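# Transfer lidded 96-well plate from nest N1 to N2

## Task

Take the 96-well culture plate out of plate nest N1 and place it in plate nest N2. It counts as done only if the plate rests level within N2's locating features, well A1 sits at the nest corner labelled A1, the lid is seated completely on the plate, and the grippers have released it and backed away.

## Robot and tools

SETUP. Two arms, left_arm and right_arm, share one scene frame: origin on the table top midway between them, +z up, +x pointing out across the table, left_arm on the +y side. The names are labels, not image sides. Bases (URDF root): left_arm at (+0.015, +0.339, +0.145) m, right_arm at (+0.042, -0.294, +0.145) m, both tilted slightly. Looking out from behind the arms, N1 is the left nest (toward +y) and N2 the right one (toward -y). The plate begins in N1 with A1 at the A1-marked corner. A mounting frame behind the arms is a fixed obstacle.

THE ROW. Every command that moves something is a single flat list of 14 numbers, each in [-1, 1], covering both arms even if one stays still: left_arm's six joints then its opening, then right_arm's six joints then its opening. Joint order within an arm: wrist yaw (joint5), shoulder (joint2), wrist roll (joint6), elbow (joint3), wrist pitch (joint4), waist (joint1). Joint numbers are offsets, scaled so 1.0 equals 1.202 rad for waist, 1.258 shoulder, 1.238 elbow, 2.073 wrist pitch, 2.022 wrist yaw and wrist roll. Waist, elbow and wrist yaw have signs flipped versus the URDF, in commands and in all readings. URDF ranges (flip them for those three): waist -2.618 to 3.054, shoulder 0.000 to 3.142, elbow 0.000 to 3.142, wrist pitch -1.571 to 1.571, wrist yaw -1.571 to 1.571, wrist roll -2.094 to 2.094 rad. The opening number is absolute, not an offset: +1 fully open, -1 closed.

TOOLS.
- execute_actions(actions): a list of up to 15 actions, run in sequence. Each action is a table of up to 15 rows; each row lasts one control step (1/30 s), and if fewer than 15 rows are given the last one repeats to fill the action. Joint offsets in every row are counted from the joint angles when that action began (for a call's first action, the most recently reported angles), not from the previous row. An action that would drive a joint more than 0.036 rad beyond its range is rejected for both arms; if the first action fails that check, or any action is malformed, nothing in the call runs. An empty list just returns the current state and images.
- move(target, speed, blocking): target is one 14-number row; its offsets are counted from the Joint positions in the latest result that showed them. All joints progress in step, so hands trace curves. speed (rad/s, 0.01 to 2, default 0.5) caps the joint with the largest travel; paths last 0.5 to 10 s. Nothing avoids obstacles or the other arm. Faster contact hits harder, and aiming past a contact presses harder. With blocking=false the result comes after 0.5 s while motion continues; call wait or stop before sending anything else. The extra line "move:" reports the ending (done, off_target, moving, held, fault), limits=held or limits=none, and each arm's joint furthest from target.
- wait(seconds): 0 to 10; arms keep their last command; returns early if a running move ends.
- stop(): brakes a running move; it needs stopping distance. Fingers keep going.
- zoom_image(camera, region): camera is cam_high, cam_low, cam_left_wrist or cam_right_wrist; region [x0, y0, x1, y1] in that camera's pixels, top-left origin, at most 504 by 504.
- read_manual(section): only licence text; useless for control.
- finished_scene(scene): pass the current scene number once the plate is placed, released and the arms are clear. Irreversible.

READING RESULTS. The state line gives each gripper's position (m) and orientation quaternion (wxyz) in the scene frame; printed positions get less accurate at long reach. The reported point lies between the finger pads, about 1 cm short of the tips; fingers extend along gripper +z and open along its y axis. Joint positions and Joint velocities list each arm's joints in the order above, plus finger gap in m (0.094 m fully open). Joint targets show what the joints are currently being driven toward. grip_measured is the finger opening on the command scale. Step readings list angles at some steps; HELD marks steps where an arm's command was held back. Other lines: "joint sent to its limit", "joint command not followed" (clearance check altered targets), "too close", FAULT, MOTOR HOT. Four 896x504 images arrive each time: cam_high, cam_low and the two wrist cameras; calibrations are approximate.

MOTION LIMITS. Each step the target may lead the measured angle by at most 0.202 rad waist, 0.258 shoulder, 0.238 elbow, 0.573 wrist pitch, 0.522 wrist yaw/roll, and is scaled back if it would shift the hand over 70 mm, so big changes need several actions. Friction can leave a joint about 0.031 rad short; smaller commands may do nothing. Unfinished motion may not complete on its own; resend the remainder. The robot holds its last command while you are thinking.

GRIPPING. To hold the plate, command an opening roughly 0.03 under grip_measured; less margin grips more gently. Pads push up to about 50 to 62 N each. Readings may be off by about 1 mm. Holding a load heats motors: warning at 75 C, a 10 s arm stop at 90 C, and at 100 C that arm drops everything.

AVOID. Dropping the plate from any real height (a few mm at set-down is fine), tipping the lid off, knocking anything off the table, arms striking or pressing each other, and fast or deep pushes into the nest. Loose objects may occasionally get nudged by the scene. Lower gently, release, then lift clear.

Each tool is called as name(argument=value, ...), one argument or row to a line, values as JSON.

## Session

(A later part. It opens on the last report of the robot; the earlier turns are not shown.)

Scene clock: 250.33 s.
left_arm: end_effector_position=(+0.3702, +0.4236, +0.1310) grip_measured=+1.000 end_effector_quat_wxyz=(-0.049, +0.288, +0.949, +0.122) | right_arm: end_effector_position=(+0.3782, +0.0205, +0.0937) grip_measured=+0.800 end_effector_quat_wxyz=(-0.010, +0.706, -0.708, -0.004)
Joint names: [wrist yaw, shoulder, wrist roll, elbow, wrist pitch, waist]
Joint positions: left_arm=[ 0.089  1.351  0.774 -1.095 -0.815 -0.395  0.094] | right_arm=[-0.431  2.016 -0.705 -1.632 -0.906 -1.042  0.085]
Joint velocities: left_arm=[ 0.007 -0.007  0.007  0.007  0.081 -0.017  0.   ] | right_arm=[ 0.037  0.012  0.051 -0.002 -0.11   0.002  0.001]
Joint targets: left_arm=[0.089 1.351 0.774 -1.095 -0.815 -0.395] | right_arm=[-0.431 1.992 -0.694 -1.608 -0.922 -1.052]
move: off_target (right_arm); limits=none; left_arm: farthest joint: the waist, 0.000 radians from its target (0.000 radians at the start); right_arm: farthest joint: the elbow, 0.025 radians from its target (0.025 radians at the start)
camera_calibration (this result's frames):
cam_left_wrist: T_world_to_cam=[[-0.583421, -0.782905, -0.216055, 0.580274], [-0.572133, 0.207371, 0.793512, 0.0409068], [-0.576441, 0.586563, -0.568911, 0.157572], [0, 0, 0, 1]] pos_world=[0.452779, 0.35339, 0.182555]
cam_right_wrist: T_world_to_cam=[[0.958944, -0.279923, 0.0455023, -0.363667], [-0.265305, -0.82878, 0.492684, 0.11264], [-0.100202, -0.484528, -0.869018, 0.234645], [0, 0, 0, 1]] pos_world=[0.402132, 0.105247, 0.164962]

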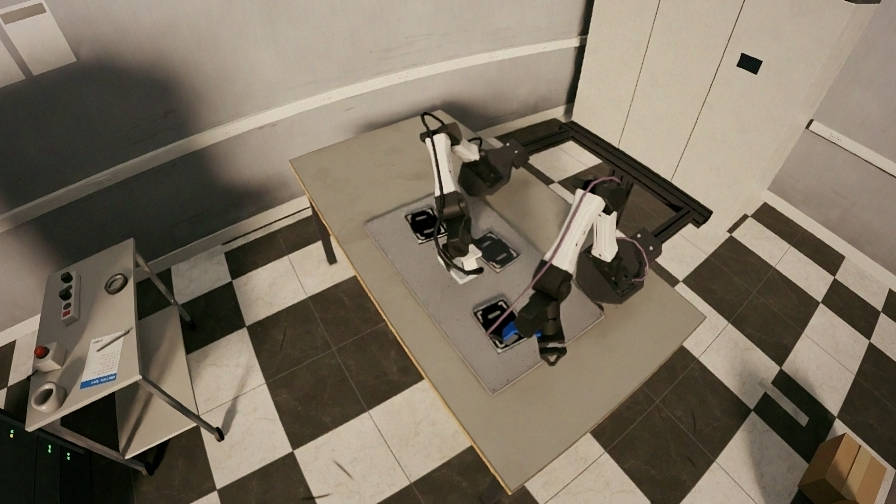

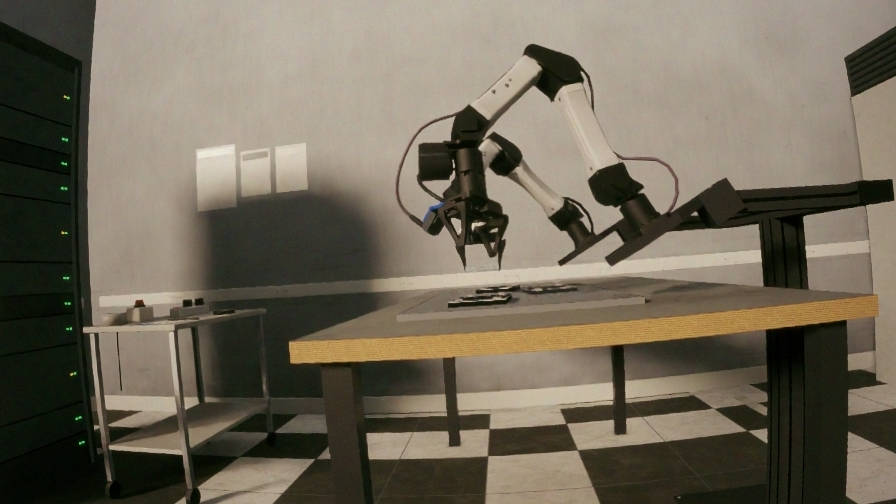

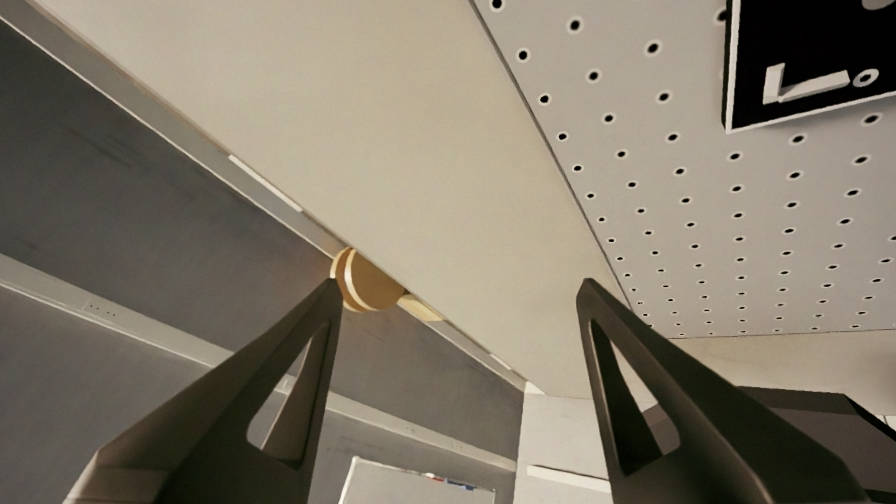

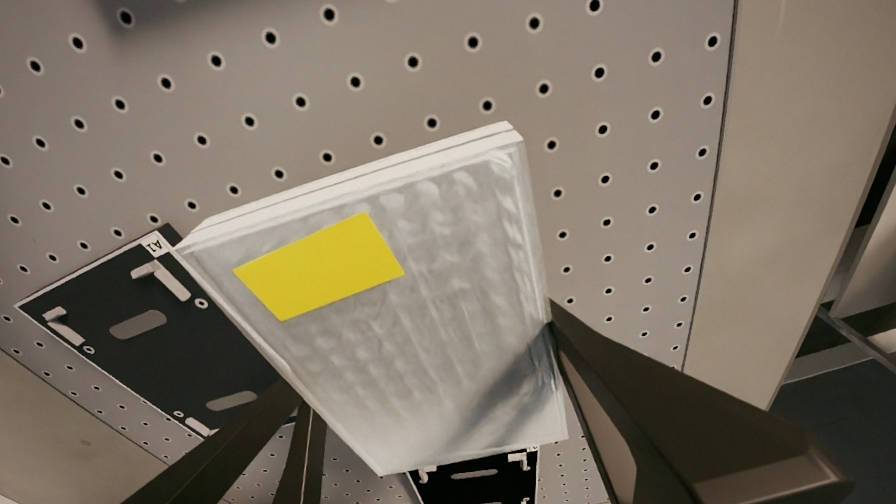

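move(
  target=[0,0,0,0,0,0,1,0.142,-0.613,-0.298,0.729,0.168,0.631,0.765],
  speed=0.4,
)

Scene clock: 259.30 s.
left_arm: end_effector_position=(+0.3702, +0.4236, +0.1310) grip_measured=+1.000 end_effector_quat_wxyz=(-0.049, +0.288, +0.949, +0.122) | right_arm: end_effector_position=(+0.3400, -0.2674, +0.0744) grip_measured=+0.800 end_effector_quat_wxyz=(+0.003, +0.659, -0.753, -0.001)
Joint names: [wrist yaw, shoulder, wrist roll, elbow, wrist pitch, waist]
Joint positions: left_arm=[ 0.089  1.351  0.774 -1.095 -0.815 -0.395  0.094] | right_arm=[-0.153  1.269 -1.296 -0.748 -0.574 -0.29   0.085]
Joint velocities: left_arm=[-0.007 -0.002 -0.007  0.002  0.007  0.002  0.   ] | right_arm=[ 0.037 -0.007 -0.007  0.022 -0.022  0.002 -0.001]
Joint targets: left_arm=[0.089 1.351 0.774 -1.095 -0.815 -0.395] | right_arm=[-0.144 1.245 -1.308 -0.730 -0.558 -0.283]
move: off_target (right_arm); limits=none; left_arm: farthest joint: the waist, 0.000 radians from its target (0.000 radians at the start); right_arm: farthest joint: the shoulder, 0.024 radians from its target (0.771 radians at the start)
camera_calibration (this result's frames):
cam_left_wrist: T_world_to_cam=[[-0.583421, -0.782905, -0.216055, 0.580274], [-0.572133, 0.207371, 0.793512, 0.0409068], [-0.576441, 0.586563, -0.568911, 0.157572], [0, 0, 0, 1]] pos_world=[0.452779, 0.35339, 0.182555]
cam_right_wrist: T_world_to_cam=[[0.9153, -0.400937, 0.0384177, -0.42378], [-0.361877, -0.776737, 0.515485, -0.0814968], [-0.176836, -0.485726, -0.856037, 0.0993483], [0, 0, 0, 1]] pos_world=[0.375963, -0.184955, 0.143337]

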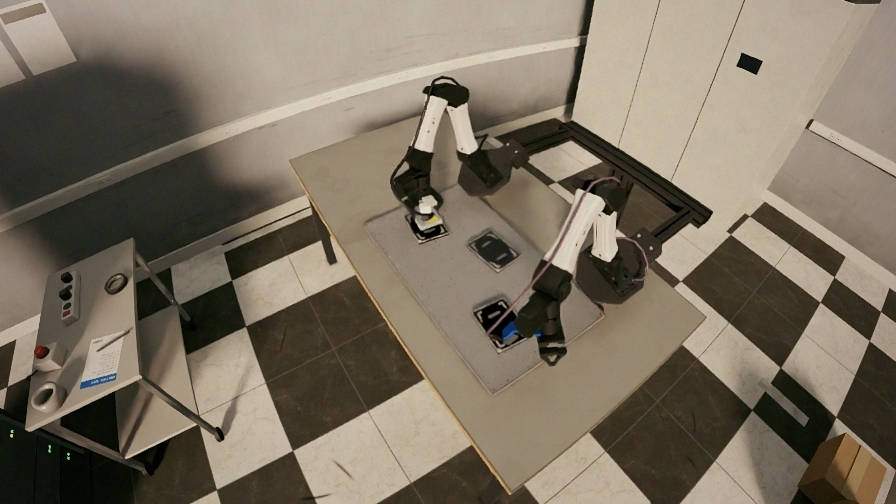

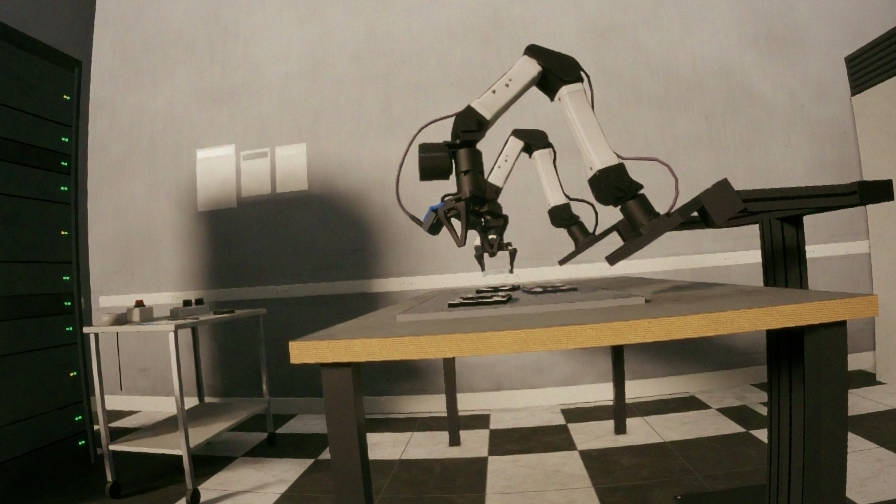

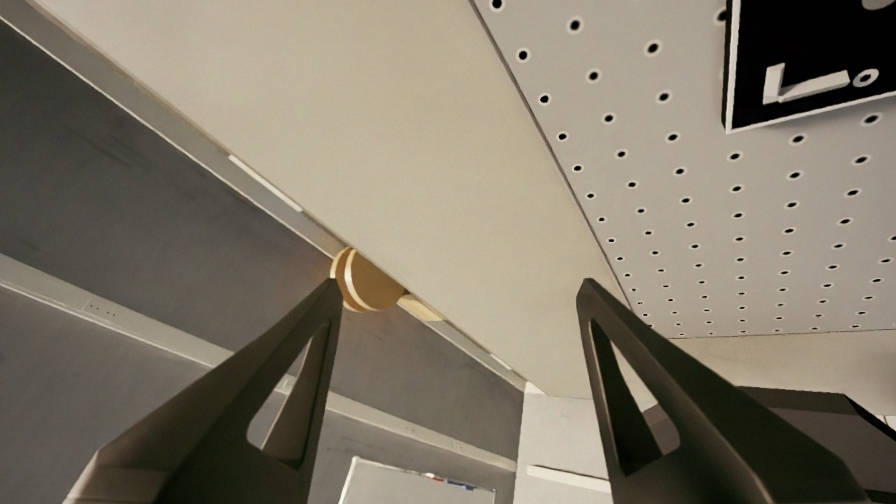

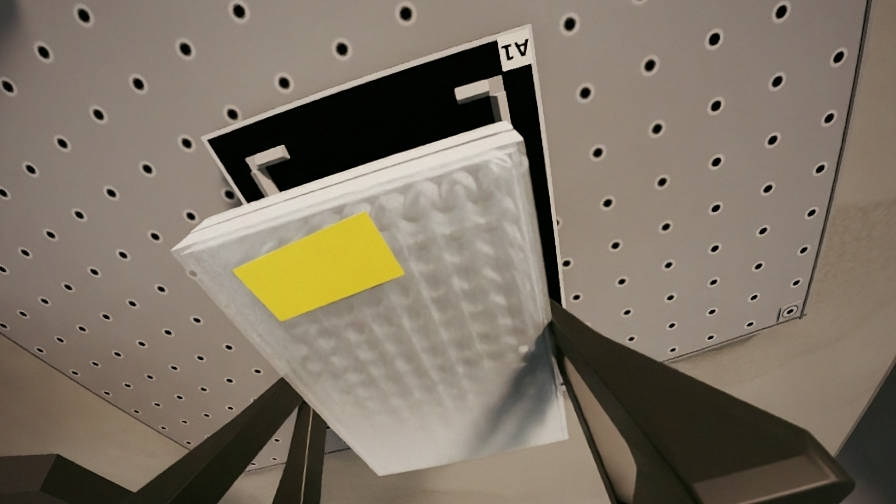

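zoom_image(
  camera="cam_right_wrist",
  region=[160, 20, 580, 270],
)

Region (160, 20, 580, 270) of cam_right_wrist's 896x504 image, scaled by 1.200, with more detail than that image has; it fills the top 300 rows of this view, and the rest is white.

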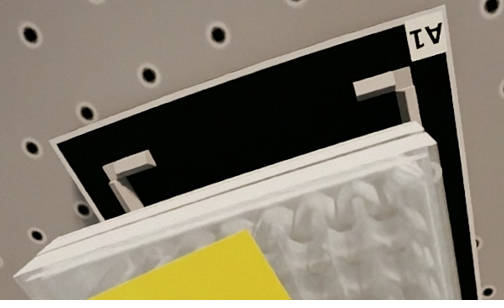

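move(
  target=[0,0,0,0,0,0,1,0.006,0.080,-0.01,0.032,0.065,0.012,0.765],
  speed=0.08,
)

zoom_image(
  camera="cam_right_wrist",
  region=[130, 20, 590, 290],
)

Scene clock: 278.13 s.
left_arm: end_effector_position=(+0.3702, +0.4236, +0.1310) grip_measured=+1.000 end_effector_quat_wxyz=(-0.049, +0.288, +0.949, +0.122) | right_arm: end_effector_position=(+0.3453, -0.2649, +0.0511) grip_measured=+0.800 end_effector_quat_wxyz=(-0.001, +0.659, -0.752, +0.002)
Joint names: [wrist yaw, shoulder, wrist roll, elbow, wrist pitch, waist]
Joint positions: left_arm=[ 0.089  1.351  0.774 -1.095 -0.815 -0.395  0.094] | right_arm=[-0.151  1.356 -1.306 -0.729 -0.456 -0.282  0.085]
Joint velocities: left_arm=[ 0.022 -0.022  0.037  0.007 -0.081  0.002  0.   ] | right_arm=[ 0.022 -0.012  0.007  0.002  0.051 -0.012  0.001]
Joint targets: left_arm=[0.089 1.351 0.774 -1.095 -0.815 -0.395] | right_arm=[-0.141 1.370 -1.317 -0.709 -0.439 -0.275]
move: off_target (right_arm); limits=none; left_arm: farthest joint: the waist, 0.000 radians from its target (0.000 radians at the start); right_arm: farthest joint: the elbow, 0.021 radians from its target (0.040 radians at the start)
camera_calibration (this result's frames):
cam_left_wrist: T_world_to_cam=[[-0.583421, -0.782905, -0.216055, 0.580274], [-0.572133, 0.207371, 0.793512, 0.0409068], [-0.576441, 0.586563, -0.568911, 0.157572], [0, 0, 0, 1]] pos_world=[0.452779, 0.35339, 0.182555]
cam_right_wrist: T_world_to_cam=[[0.915366, -0.399723, 0.0482274, -0.426938], [-0.366503, -0.777662, 0.510801, -0.0640411], [-0.166674, -0.485245, -0.858345, 0.0782943], [0, 0, 0, 1]] pos_world=[0.380383, -0.182467, 0.120506]

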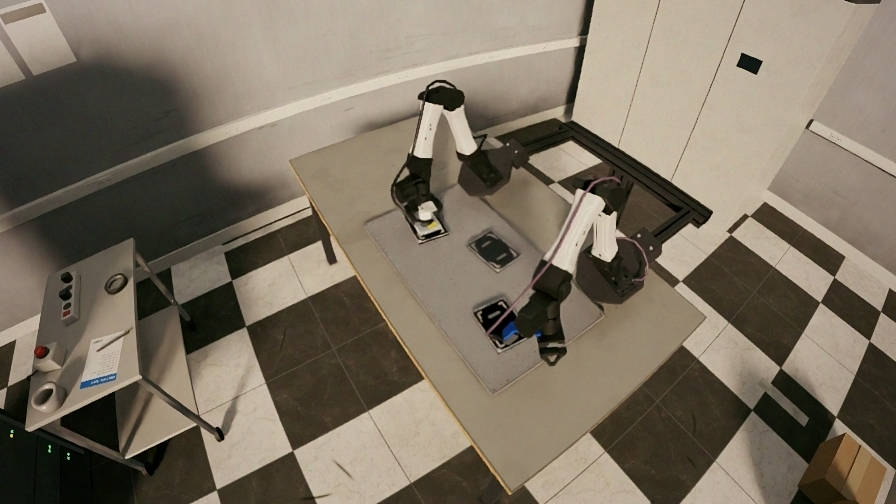

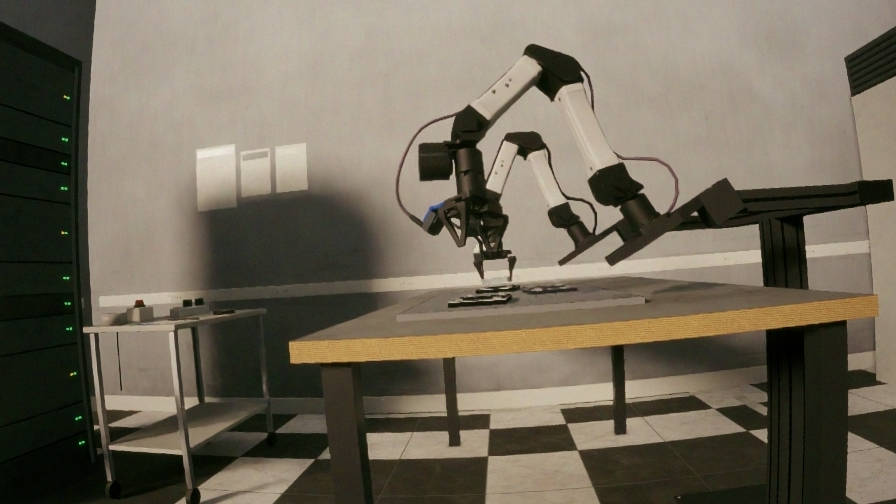

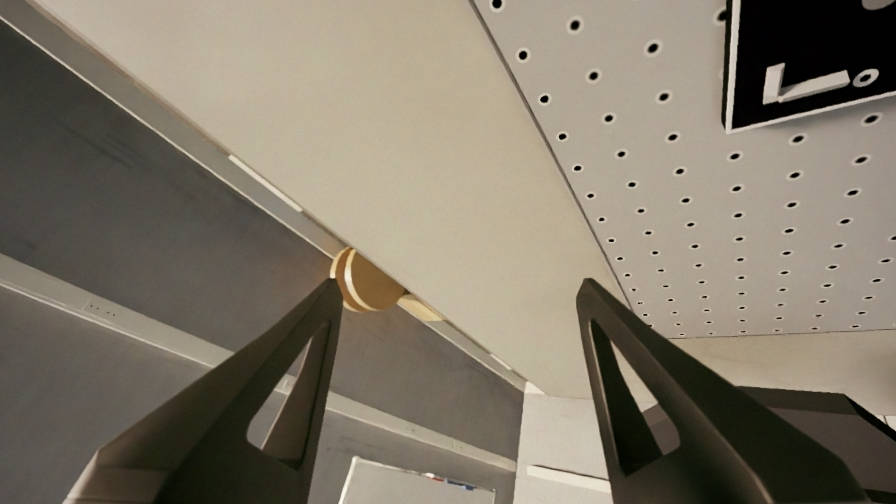

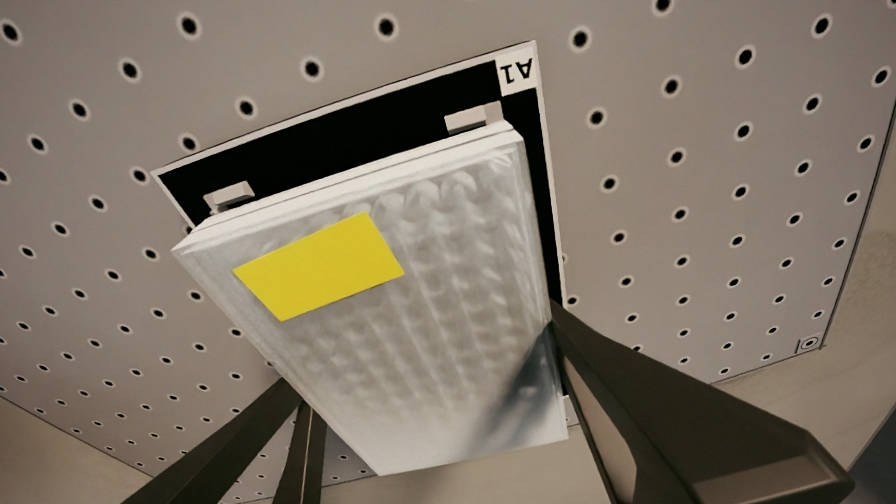

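Region (130, 20, 590, 290) of cam_right_wrist's 896x504 image, scaled by 1.096, with more detail than that image has; it fills the top 296 rows of this view, and the rest is white.

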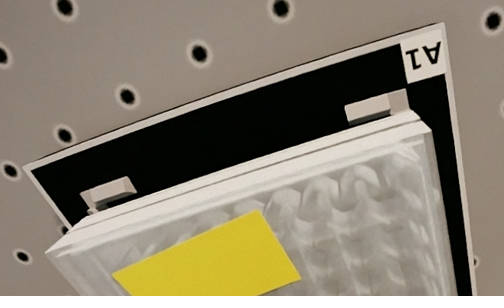

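move(
  target=[0,0,0,0,0,0,1,0.004,0.029,-0.004,0.027,0.022,0.007,0.765],
  speed=0.03,
)

zoom_image(
  camera="cam_right_wrist",
  region=[130, 20, 590, 290],
)

Scene clock: 288.77 s.
left_arm: end_effector_position=(+0.3702, +0.4236, +0.1310) grip_measured=+1.000 end_effector_quat_wxyz=(-0.049, +0.288, +0.949, +0.122) | right_arm: end_effector_position=(+0.3427, -0.2642, +0.0446) grip_measured=+0.800 end_effector_quat_wxyz=(-0.000, +0.659, -0.752, +0.002)
Joint names: [wrist yaw, shoulder, wrist roll, elbow, wrist pitch, waist]
Joint positions: left_arm=[ 0.089  1.351  0.774 -1.095 -0.815 -0.395  0.094] | right_arm=[-0.151  1.374 -1.306 -0.715 -0.427 -0.282  0.085]
Joint velocities: left_arm=[-0.037  0.007 -0.022  0.002  0.051  0.002  0.   ] | right_arm=[ 0.022  0.022  0.007  0.012 -0.051  0.012  0.   ]
Joint targets: left_arm=[0.089 1.351 0.774 -1.095 -0.815 -0.395] | right_arm=[-0.143 1.392 -1.314 -0.696 -0.411 -0.274]
move: done; limits=none; left_arm: farthest joint: the waist, 0.000 radians from its target (0.000 radians at the start); right_arm: farthest joint: the elbow, 0.019 radians from its target (0.033 radians at the start)
camera_calibration (this result's frames):
cam_left_wrist: T_world_to_cam=[[-0.583421, -0.782905, -0.216055, 0.580274], [-0.572133, 0.207371, 0.793512, 0.0409068], [-0.576441, 0.586563, -0.568911, 0.157572], [0, 0, 0, 1]] pos_world=[0.452779, 0.35339, 0.182555]
cam_right_wrist: T_world_to_cam=[[0.915726, -0.399238, 0.0453274, -0.423852], [-0.364387, -0.777615, 0.512383, -0.0619608], [-0.169316, -0.485719, -0.85756, 0.0733172], [0, 0, 0, 1]] pos_world=[0.377968, -0.181788, 0.113834]

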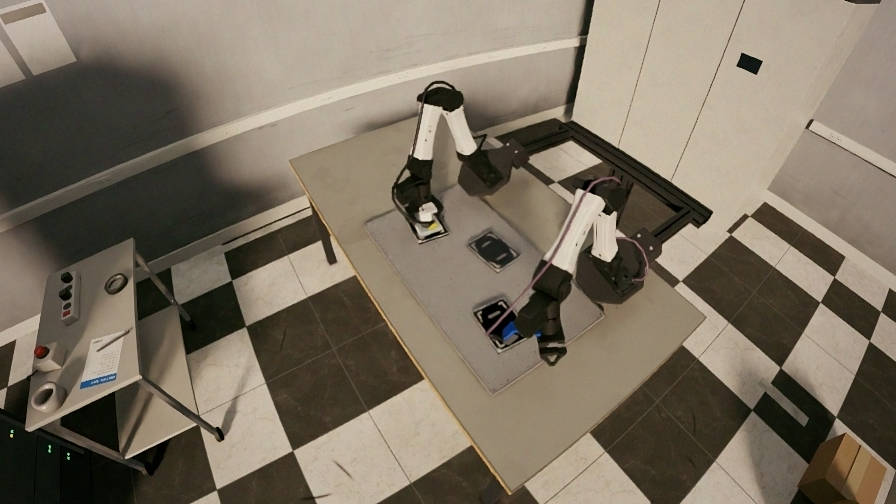

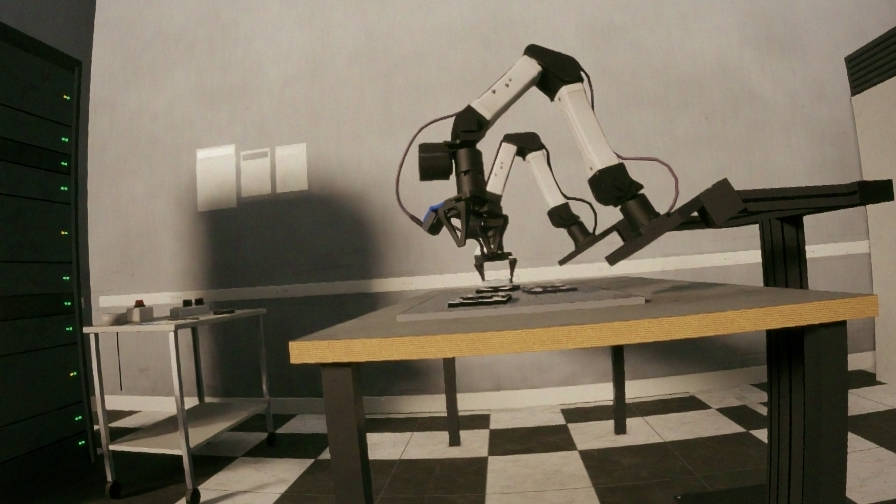

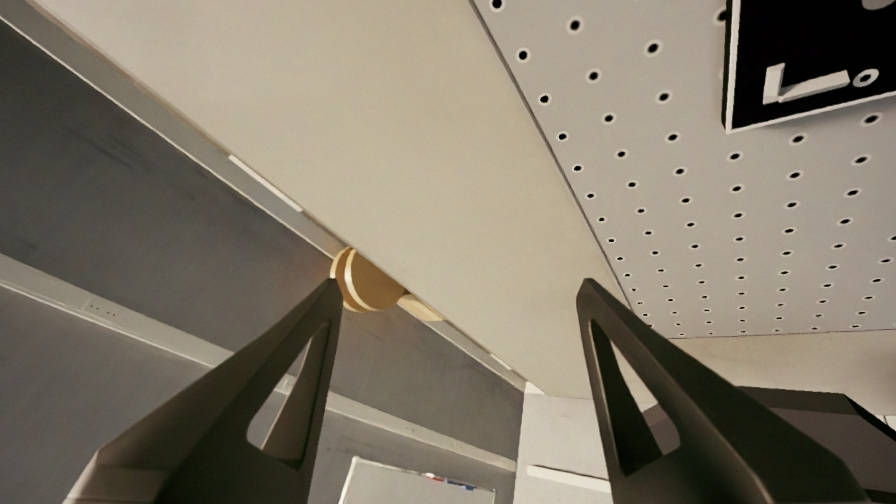

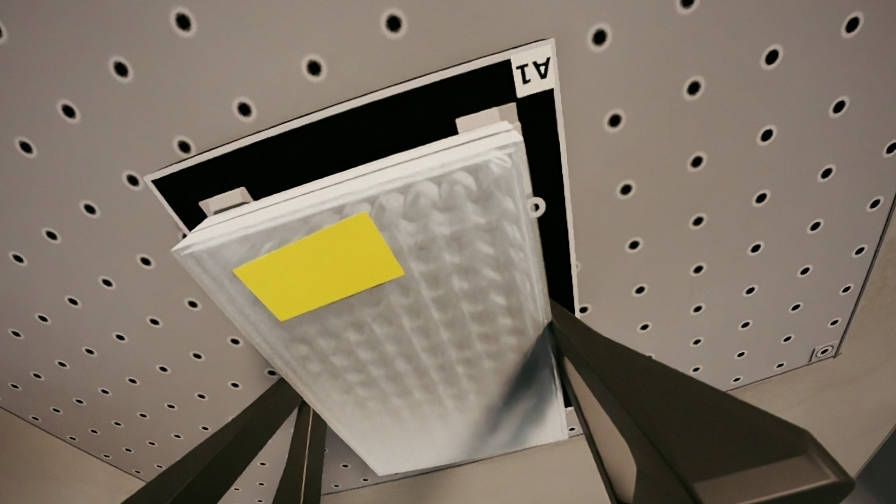

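Region (130, 20, 590, 290) of cam_right_wrist's 896x504 image, scaled by 1.096, with more detail than that image has; it fills the top 296 rows of this view, and the rest is white.

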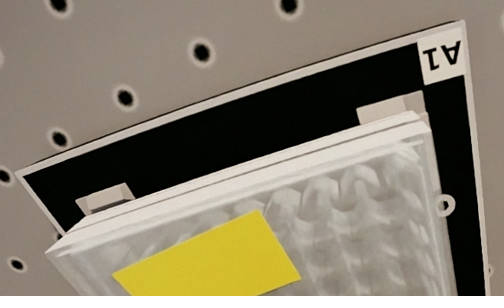

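execute_actions(
  actions=[],
)

move(
  target=[0,0,0,0,0,0,1, 0.004,0.034,-0.004,0.016,0.022,0.005,0.765],
  speed=0.04,
)

Scene clock: 298.23 s.
left_arm: end_effector_position=(+0.3702, +0.4236, +0.1310) grip_measured=+1.000 end_effector_quat_wxyz=(-0.049, +0.288, +0.949, +0.122) | right_arm: end_effector_position=(+0.3427, -0.2642, +0.0446) grip_measured=+0.800 end_effector_quat_wxyz=(-0.000, +0.659, -0.752, +0.002)
Joint names: [wrist yaw, shoulder, wrist roll, elbow, wrist pitch, waist]
Joint positions: left_arm=[ 0.089  1.351  0.774 -1.095 -0.815 -0.395  0.094] | right_arm=[-0.151  1.374 -1.306 -0.715 -0.427 -0.282  0.085]
Joint velocities: left_arm=[ 0.037 -0.012  0.022  0.012  0.066  0.012  0.   ] | right_arm=[ 0.007  0.007  0.007 -0.002  0.037  0.007 -0.   ]
Joint targets: left_arm=[0.089 1.351 0.774 -1.095 -0.815 -0.395] | right_arm=[-0.143 1.392 -1.314 -0.696 -0.411 -0.274]
camera_calibration (this result's frames):
cam_left_wrist: T_world_to_cam=[[-0.583421, -0.782905, -0.216055, 0.580274], [-0.572133, 0.207371, 0.793512, 0.0409068], [-0.576441, 0.586563, -0.568911, 0.157572], [0, 0, 0, 1]] pos_world=[0.452779, 0.35339, 0.182555]
cam_right_wrist: T_world_to_cam=[[0.915726, -0.399238, 0.0453274, -0.423852], [-0.364387, -0.777615, 0.512383, -0.0619608], [-0.169316, -0.485719, -0.85756, 0.0733172], [0, 0, 0, 1]] pos_world=[0.377968, -0.181788, 0.113834]

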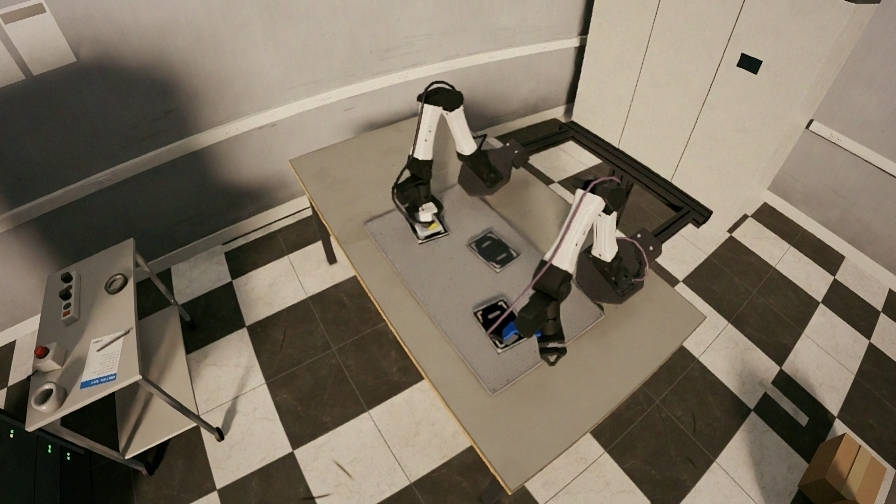

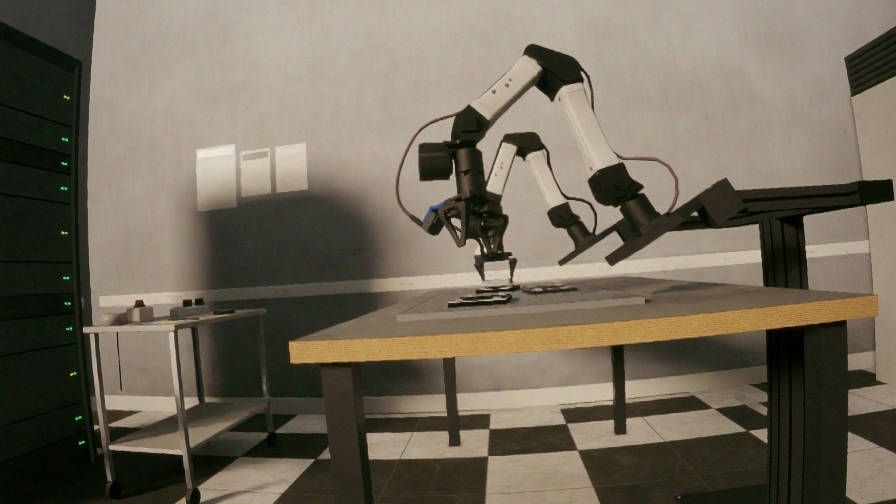

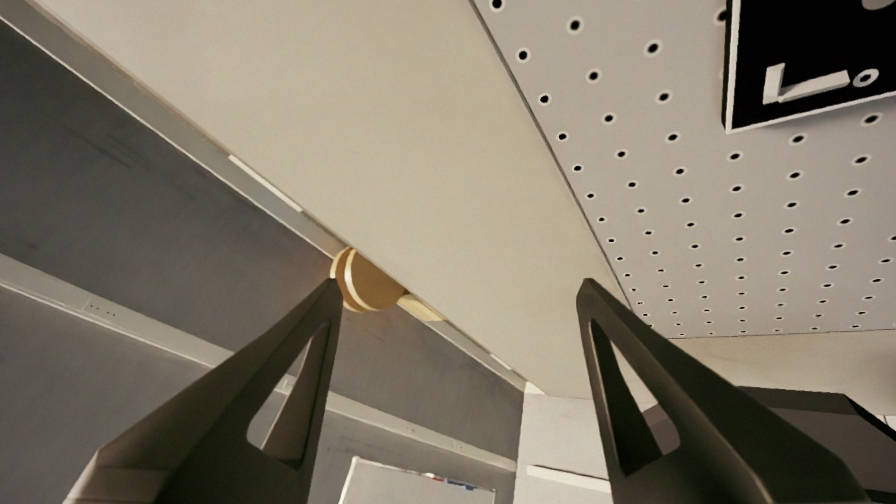

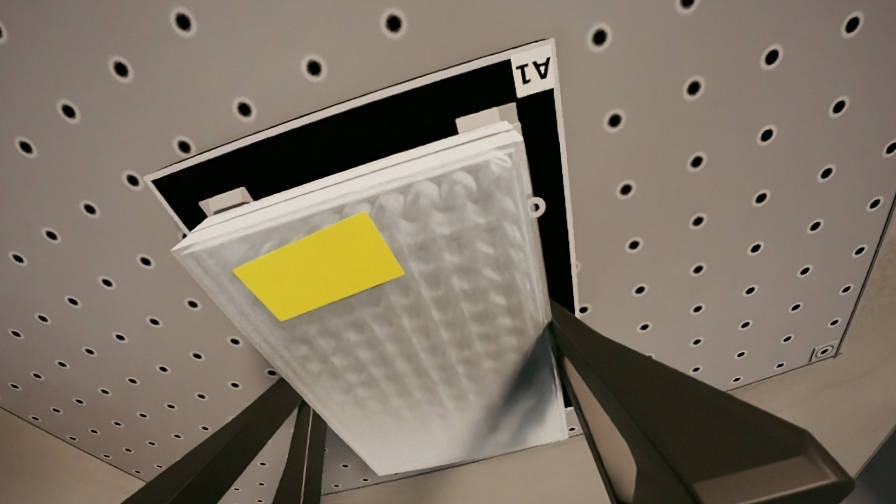

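Scene clock: 299.70 s.
left_arm: end_effector_position=(+0.3702, +0.4236, +0.1310) grip_measured=+1.000 end_effector_quat_wxyz=(-0.049, +0.288, +0.949, +0.122) | right_arm: end_effector_position=(+0.3456, -0.2631, +0.0398) grip_measured=+0.800 end_effector_quat_wxyz=(-0.003, +0.659, -0.752, +0.004)
Joint names: [wrist yaw, shoulder, wrist roll, elbow, wrist pitch, waist]
Joint positions: left_arm=[ 0.089  1.351  0.774 -1.095 -0.815 -0.395  0.094] | right_arm=[-0.151  1.396 -1.306 -0.715 -0.398 -0.282  0.085]
Joint velocities: left_arm=[-0.022 -0.002 -0.007 -0.002 -0.022  0.002  0.   ] | right_arm=[ 0.081  0.002  0.022 -0.007 -0.081  0.002 -0.001]
Joint targets: left_arm=[0.089 1.351 0.774 -1.095 -0.815 -0.395] | right_arm=[-0.142 1.417 -1.314 -0.695 -0.381 -0.276]
move: off_target (right_arm); limits=none; left_arm: farthest joint: the waist, 0.000 radians from its target (0.000 radians at the start); right_arm: farthest joint: the shoulder, 0.021 radians from its target (0.043 radians at the start)
camera_calibration (this result's frames):
cam_left_wrist: T_world_to_cam=[[-0.583421, -0.782905, -0.216055, 0.580274], [-0.572133, 0.207371, 0.793512, 0.0409068], [-0.576441, 0.586563, -0.568911, 0.157572], [0, 0, 0, 1]] pos_world=[0.452779, 0.35339, 0.182555]
cam_right_wrist: T_world_to_cam=[[0.914913, -0.400318, 0.0517698, -0.426067], [-0.369081, -0.777717, 0.508857, -0.0558075], [-0.163442, -0.484667, -0.859293, 0.0684769], [0, 0, 0, 1]] pos_world=[0.380409, -0.180776, 0.109297]

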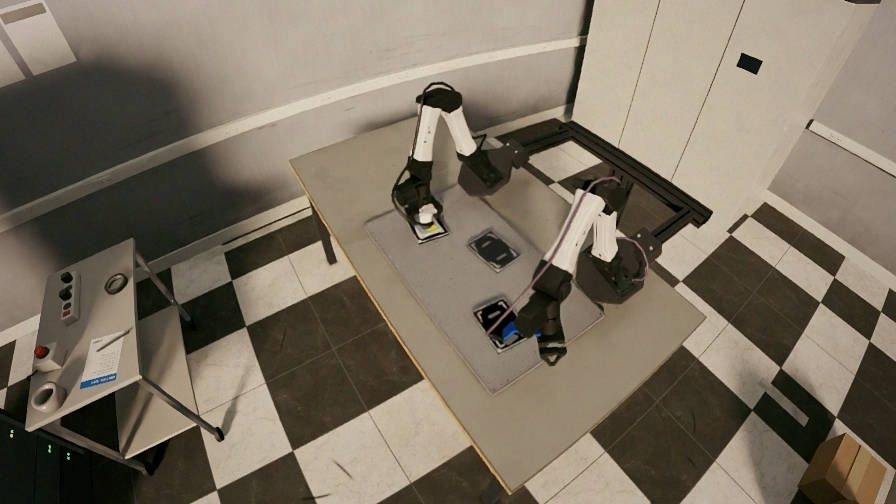

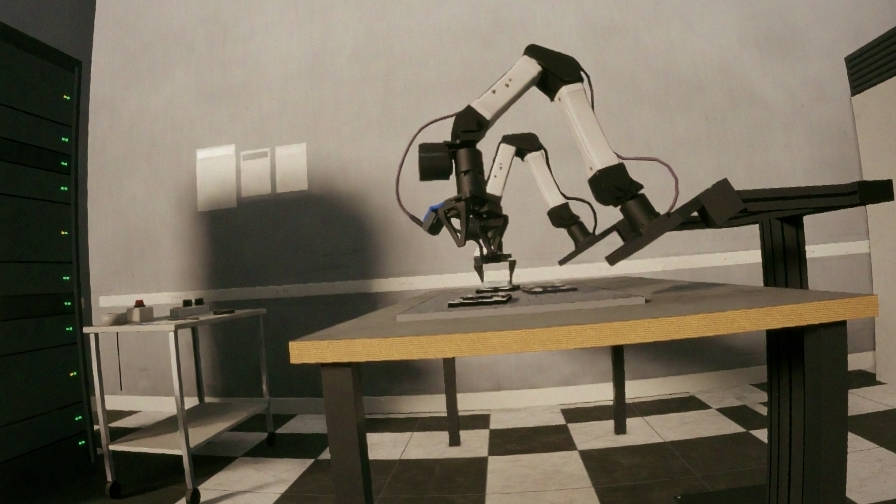

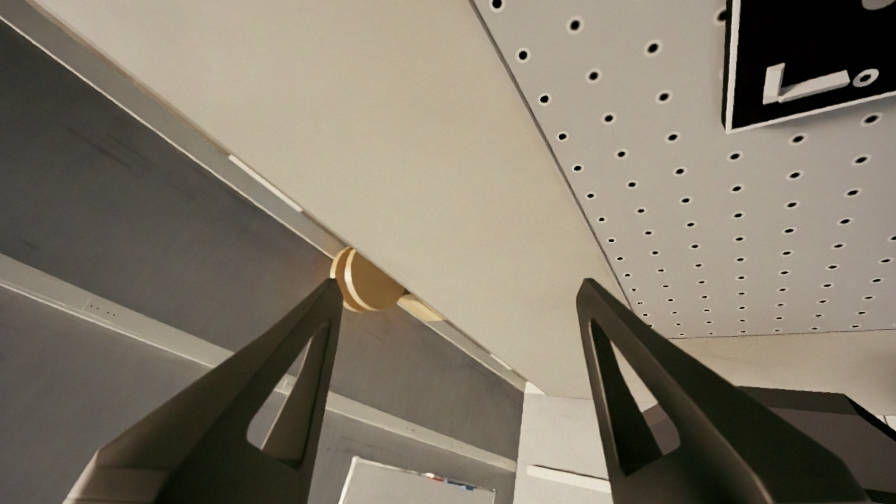

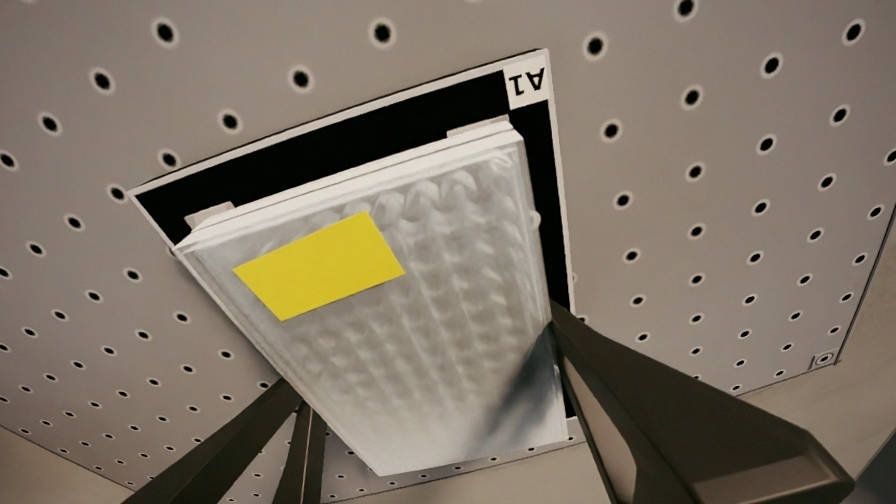

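move(
  target=[0,0,0,0,0,0,1, 0.004,0.012,-0.004,0.016,-0.012,0.005,0.765],
  speed=0.03,
)

zoom_image(
  camera="cam_right_wrist",
  region=[120,30,620,300],
)

Scene clock: 309.20 s.
left_arm: end_effector_position=(+0.3702, +0.4236, +0.1310) grip_measured=+1.000 end_effector_quat_wxyz=(-0.049, +0.288, +0.949, +0.122) | right_arm: end_effector_position=(+0.3455, -0.2631, +0.0397) grip_measured=+0.800 end_effector_quat_wxyz=(-0.003, +0.659, -0.752, +0.003)
Joint names: [wrist yaw, shoulder, wrist roll, elbow, wrist pitch, waist]
Joint positions: left_arm=[ 0.089  1.351  0.774 -1.095 -0.815 -0.395  0.094] | right_arm=[-0.151  1.396 -1.306 -0.715 -0.398 -0.282  0.085]
Joint velocities: left_arm=[ 0.037 -0.007  0.022  0.017 -0.022 -0.007  0.   ] | right_arm=[ 0.007  0.012  0.022  0.007 -0.007  0.002 -0.001]
Joint targets: left_arm=[0.089 1.351 0.774 -1.095 -0.815 -0.395] | right_arm=[-0.142 1.411 -1.314 -0.695 -0.422 -0.276]
move: off_target (right_arm); limits=none; left_arm: farthest joint: the waist, 0.000 radians from its target (0.000 radians at the start); right_arm: farthest joint: the wrist pitch, 0.025 radians from its target (0.025 radians at the start)
camera_calibration (this result's frames):
cam_left_wrist: T_world_to_cam=[[-0.583421, -0.782905, -0.216055, 0.580274], [-0.572133, 0.207371, 0.793512, 0.0409068], [-0.576441, 0.586563, -0.568911, 0.157572], [0, 0, 0, 1]] pos_world=[0.452779, 0.35339, 0.182555]
cam_right_wrist: T_world_to_cam=[[0.914955, -0.400264, 0.0514479, -0.425975], [-0.368847, -0.777712, 0.509034, -0.0559373], [-0.163736, -0.48472, -0.859207, 0.0685395], [0, 0, 0, 1]] pos_world=[0.380338, -0.180783, 0.109279]

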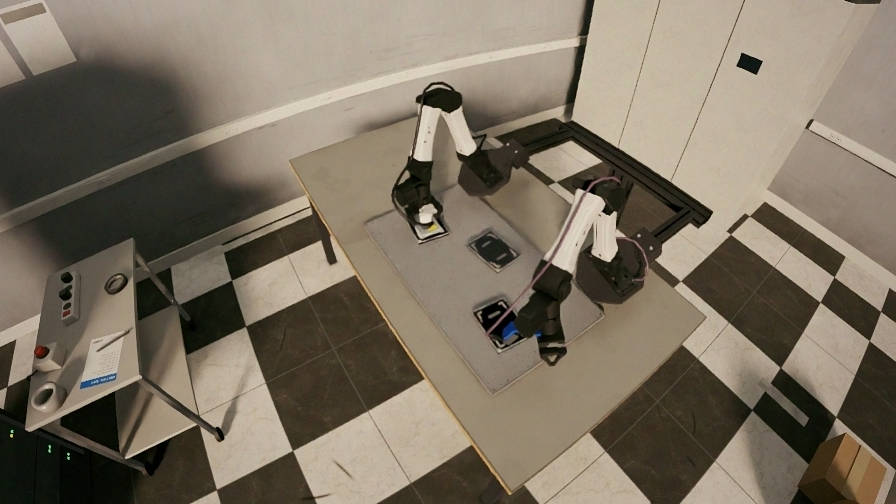

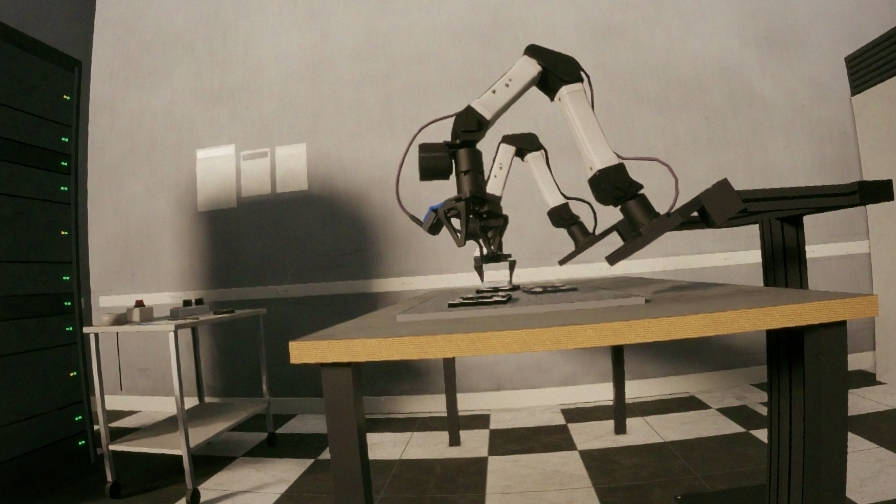

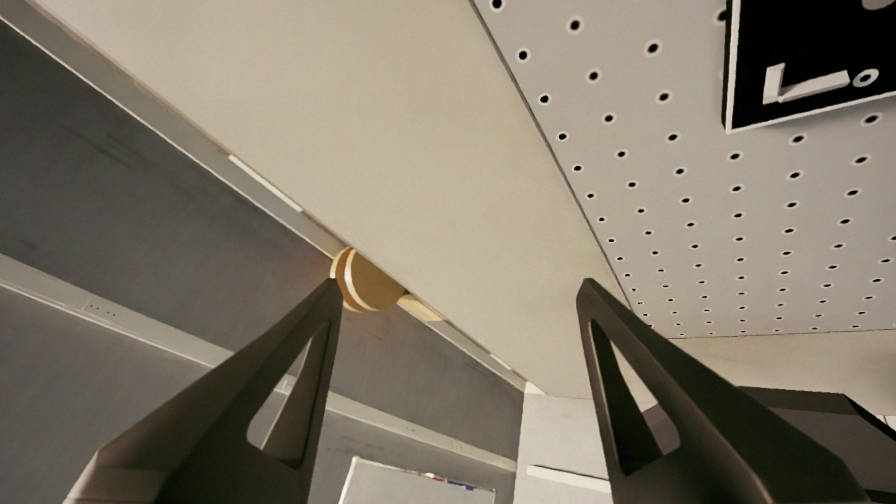

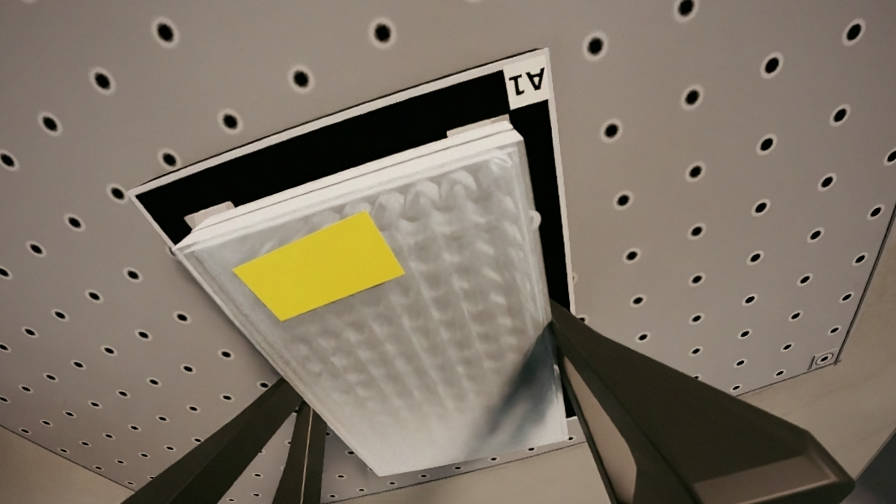

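Region (120, 30, 620, 300) of cam_right_wrist's 896x504 image, scaled by 1.008, with more detail than that image has; it fills the top 272 rows of this view, and the rest is white.

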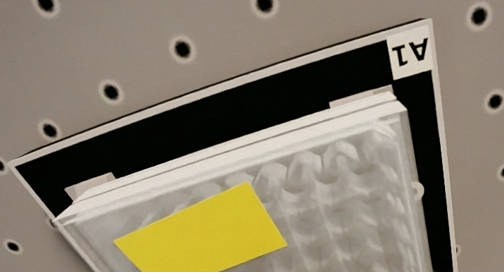

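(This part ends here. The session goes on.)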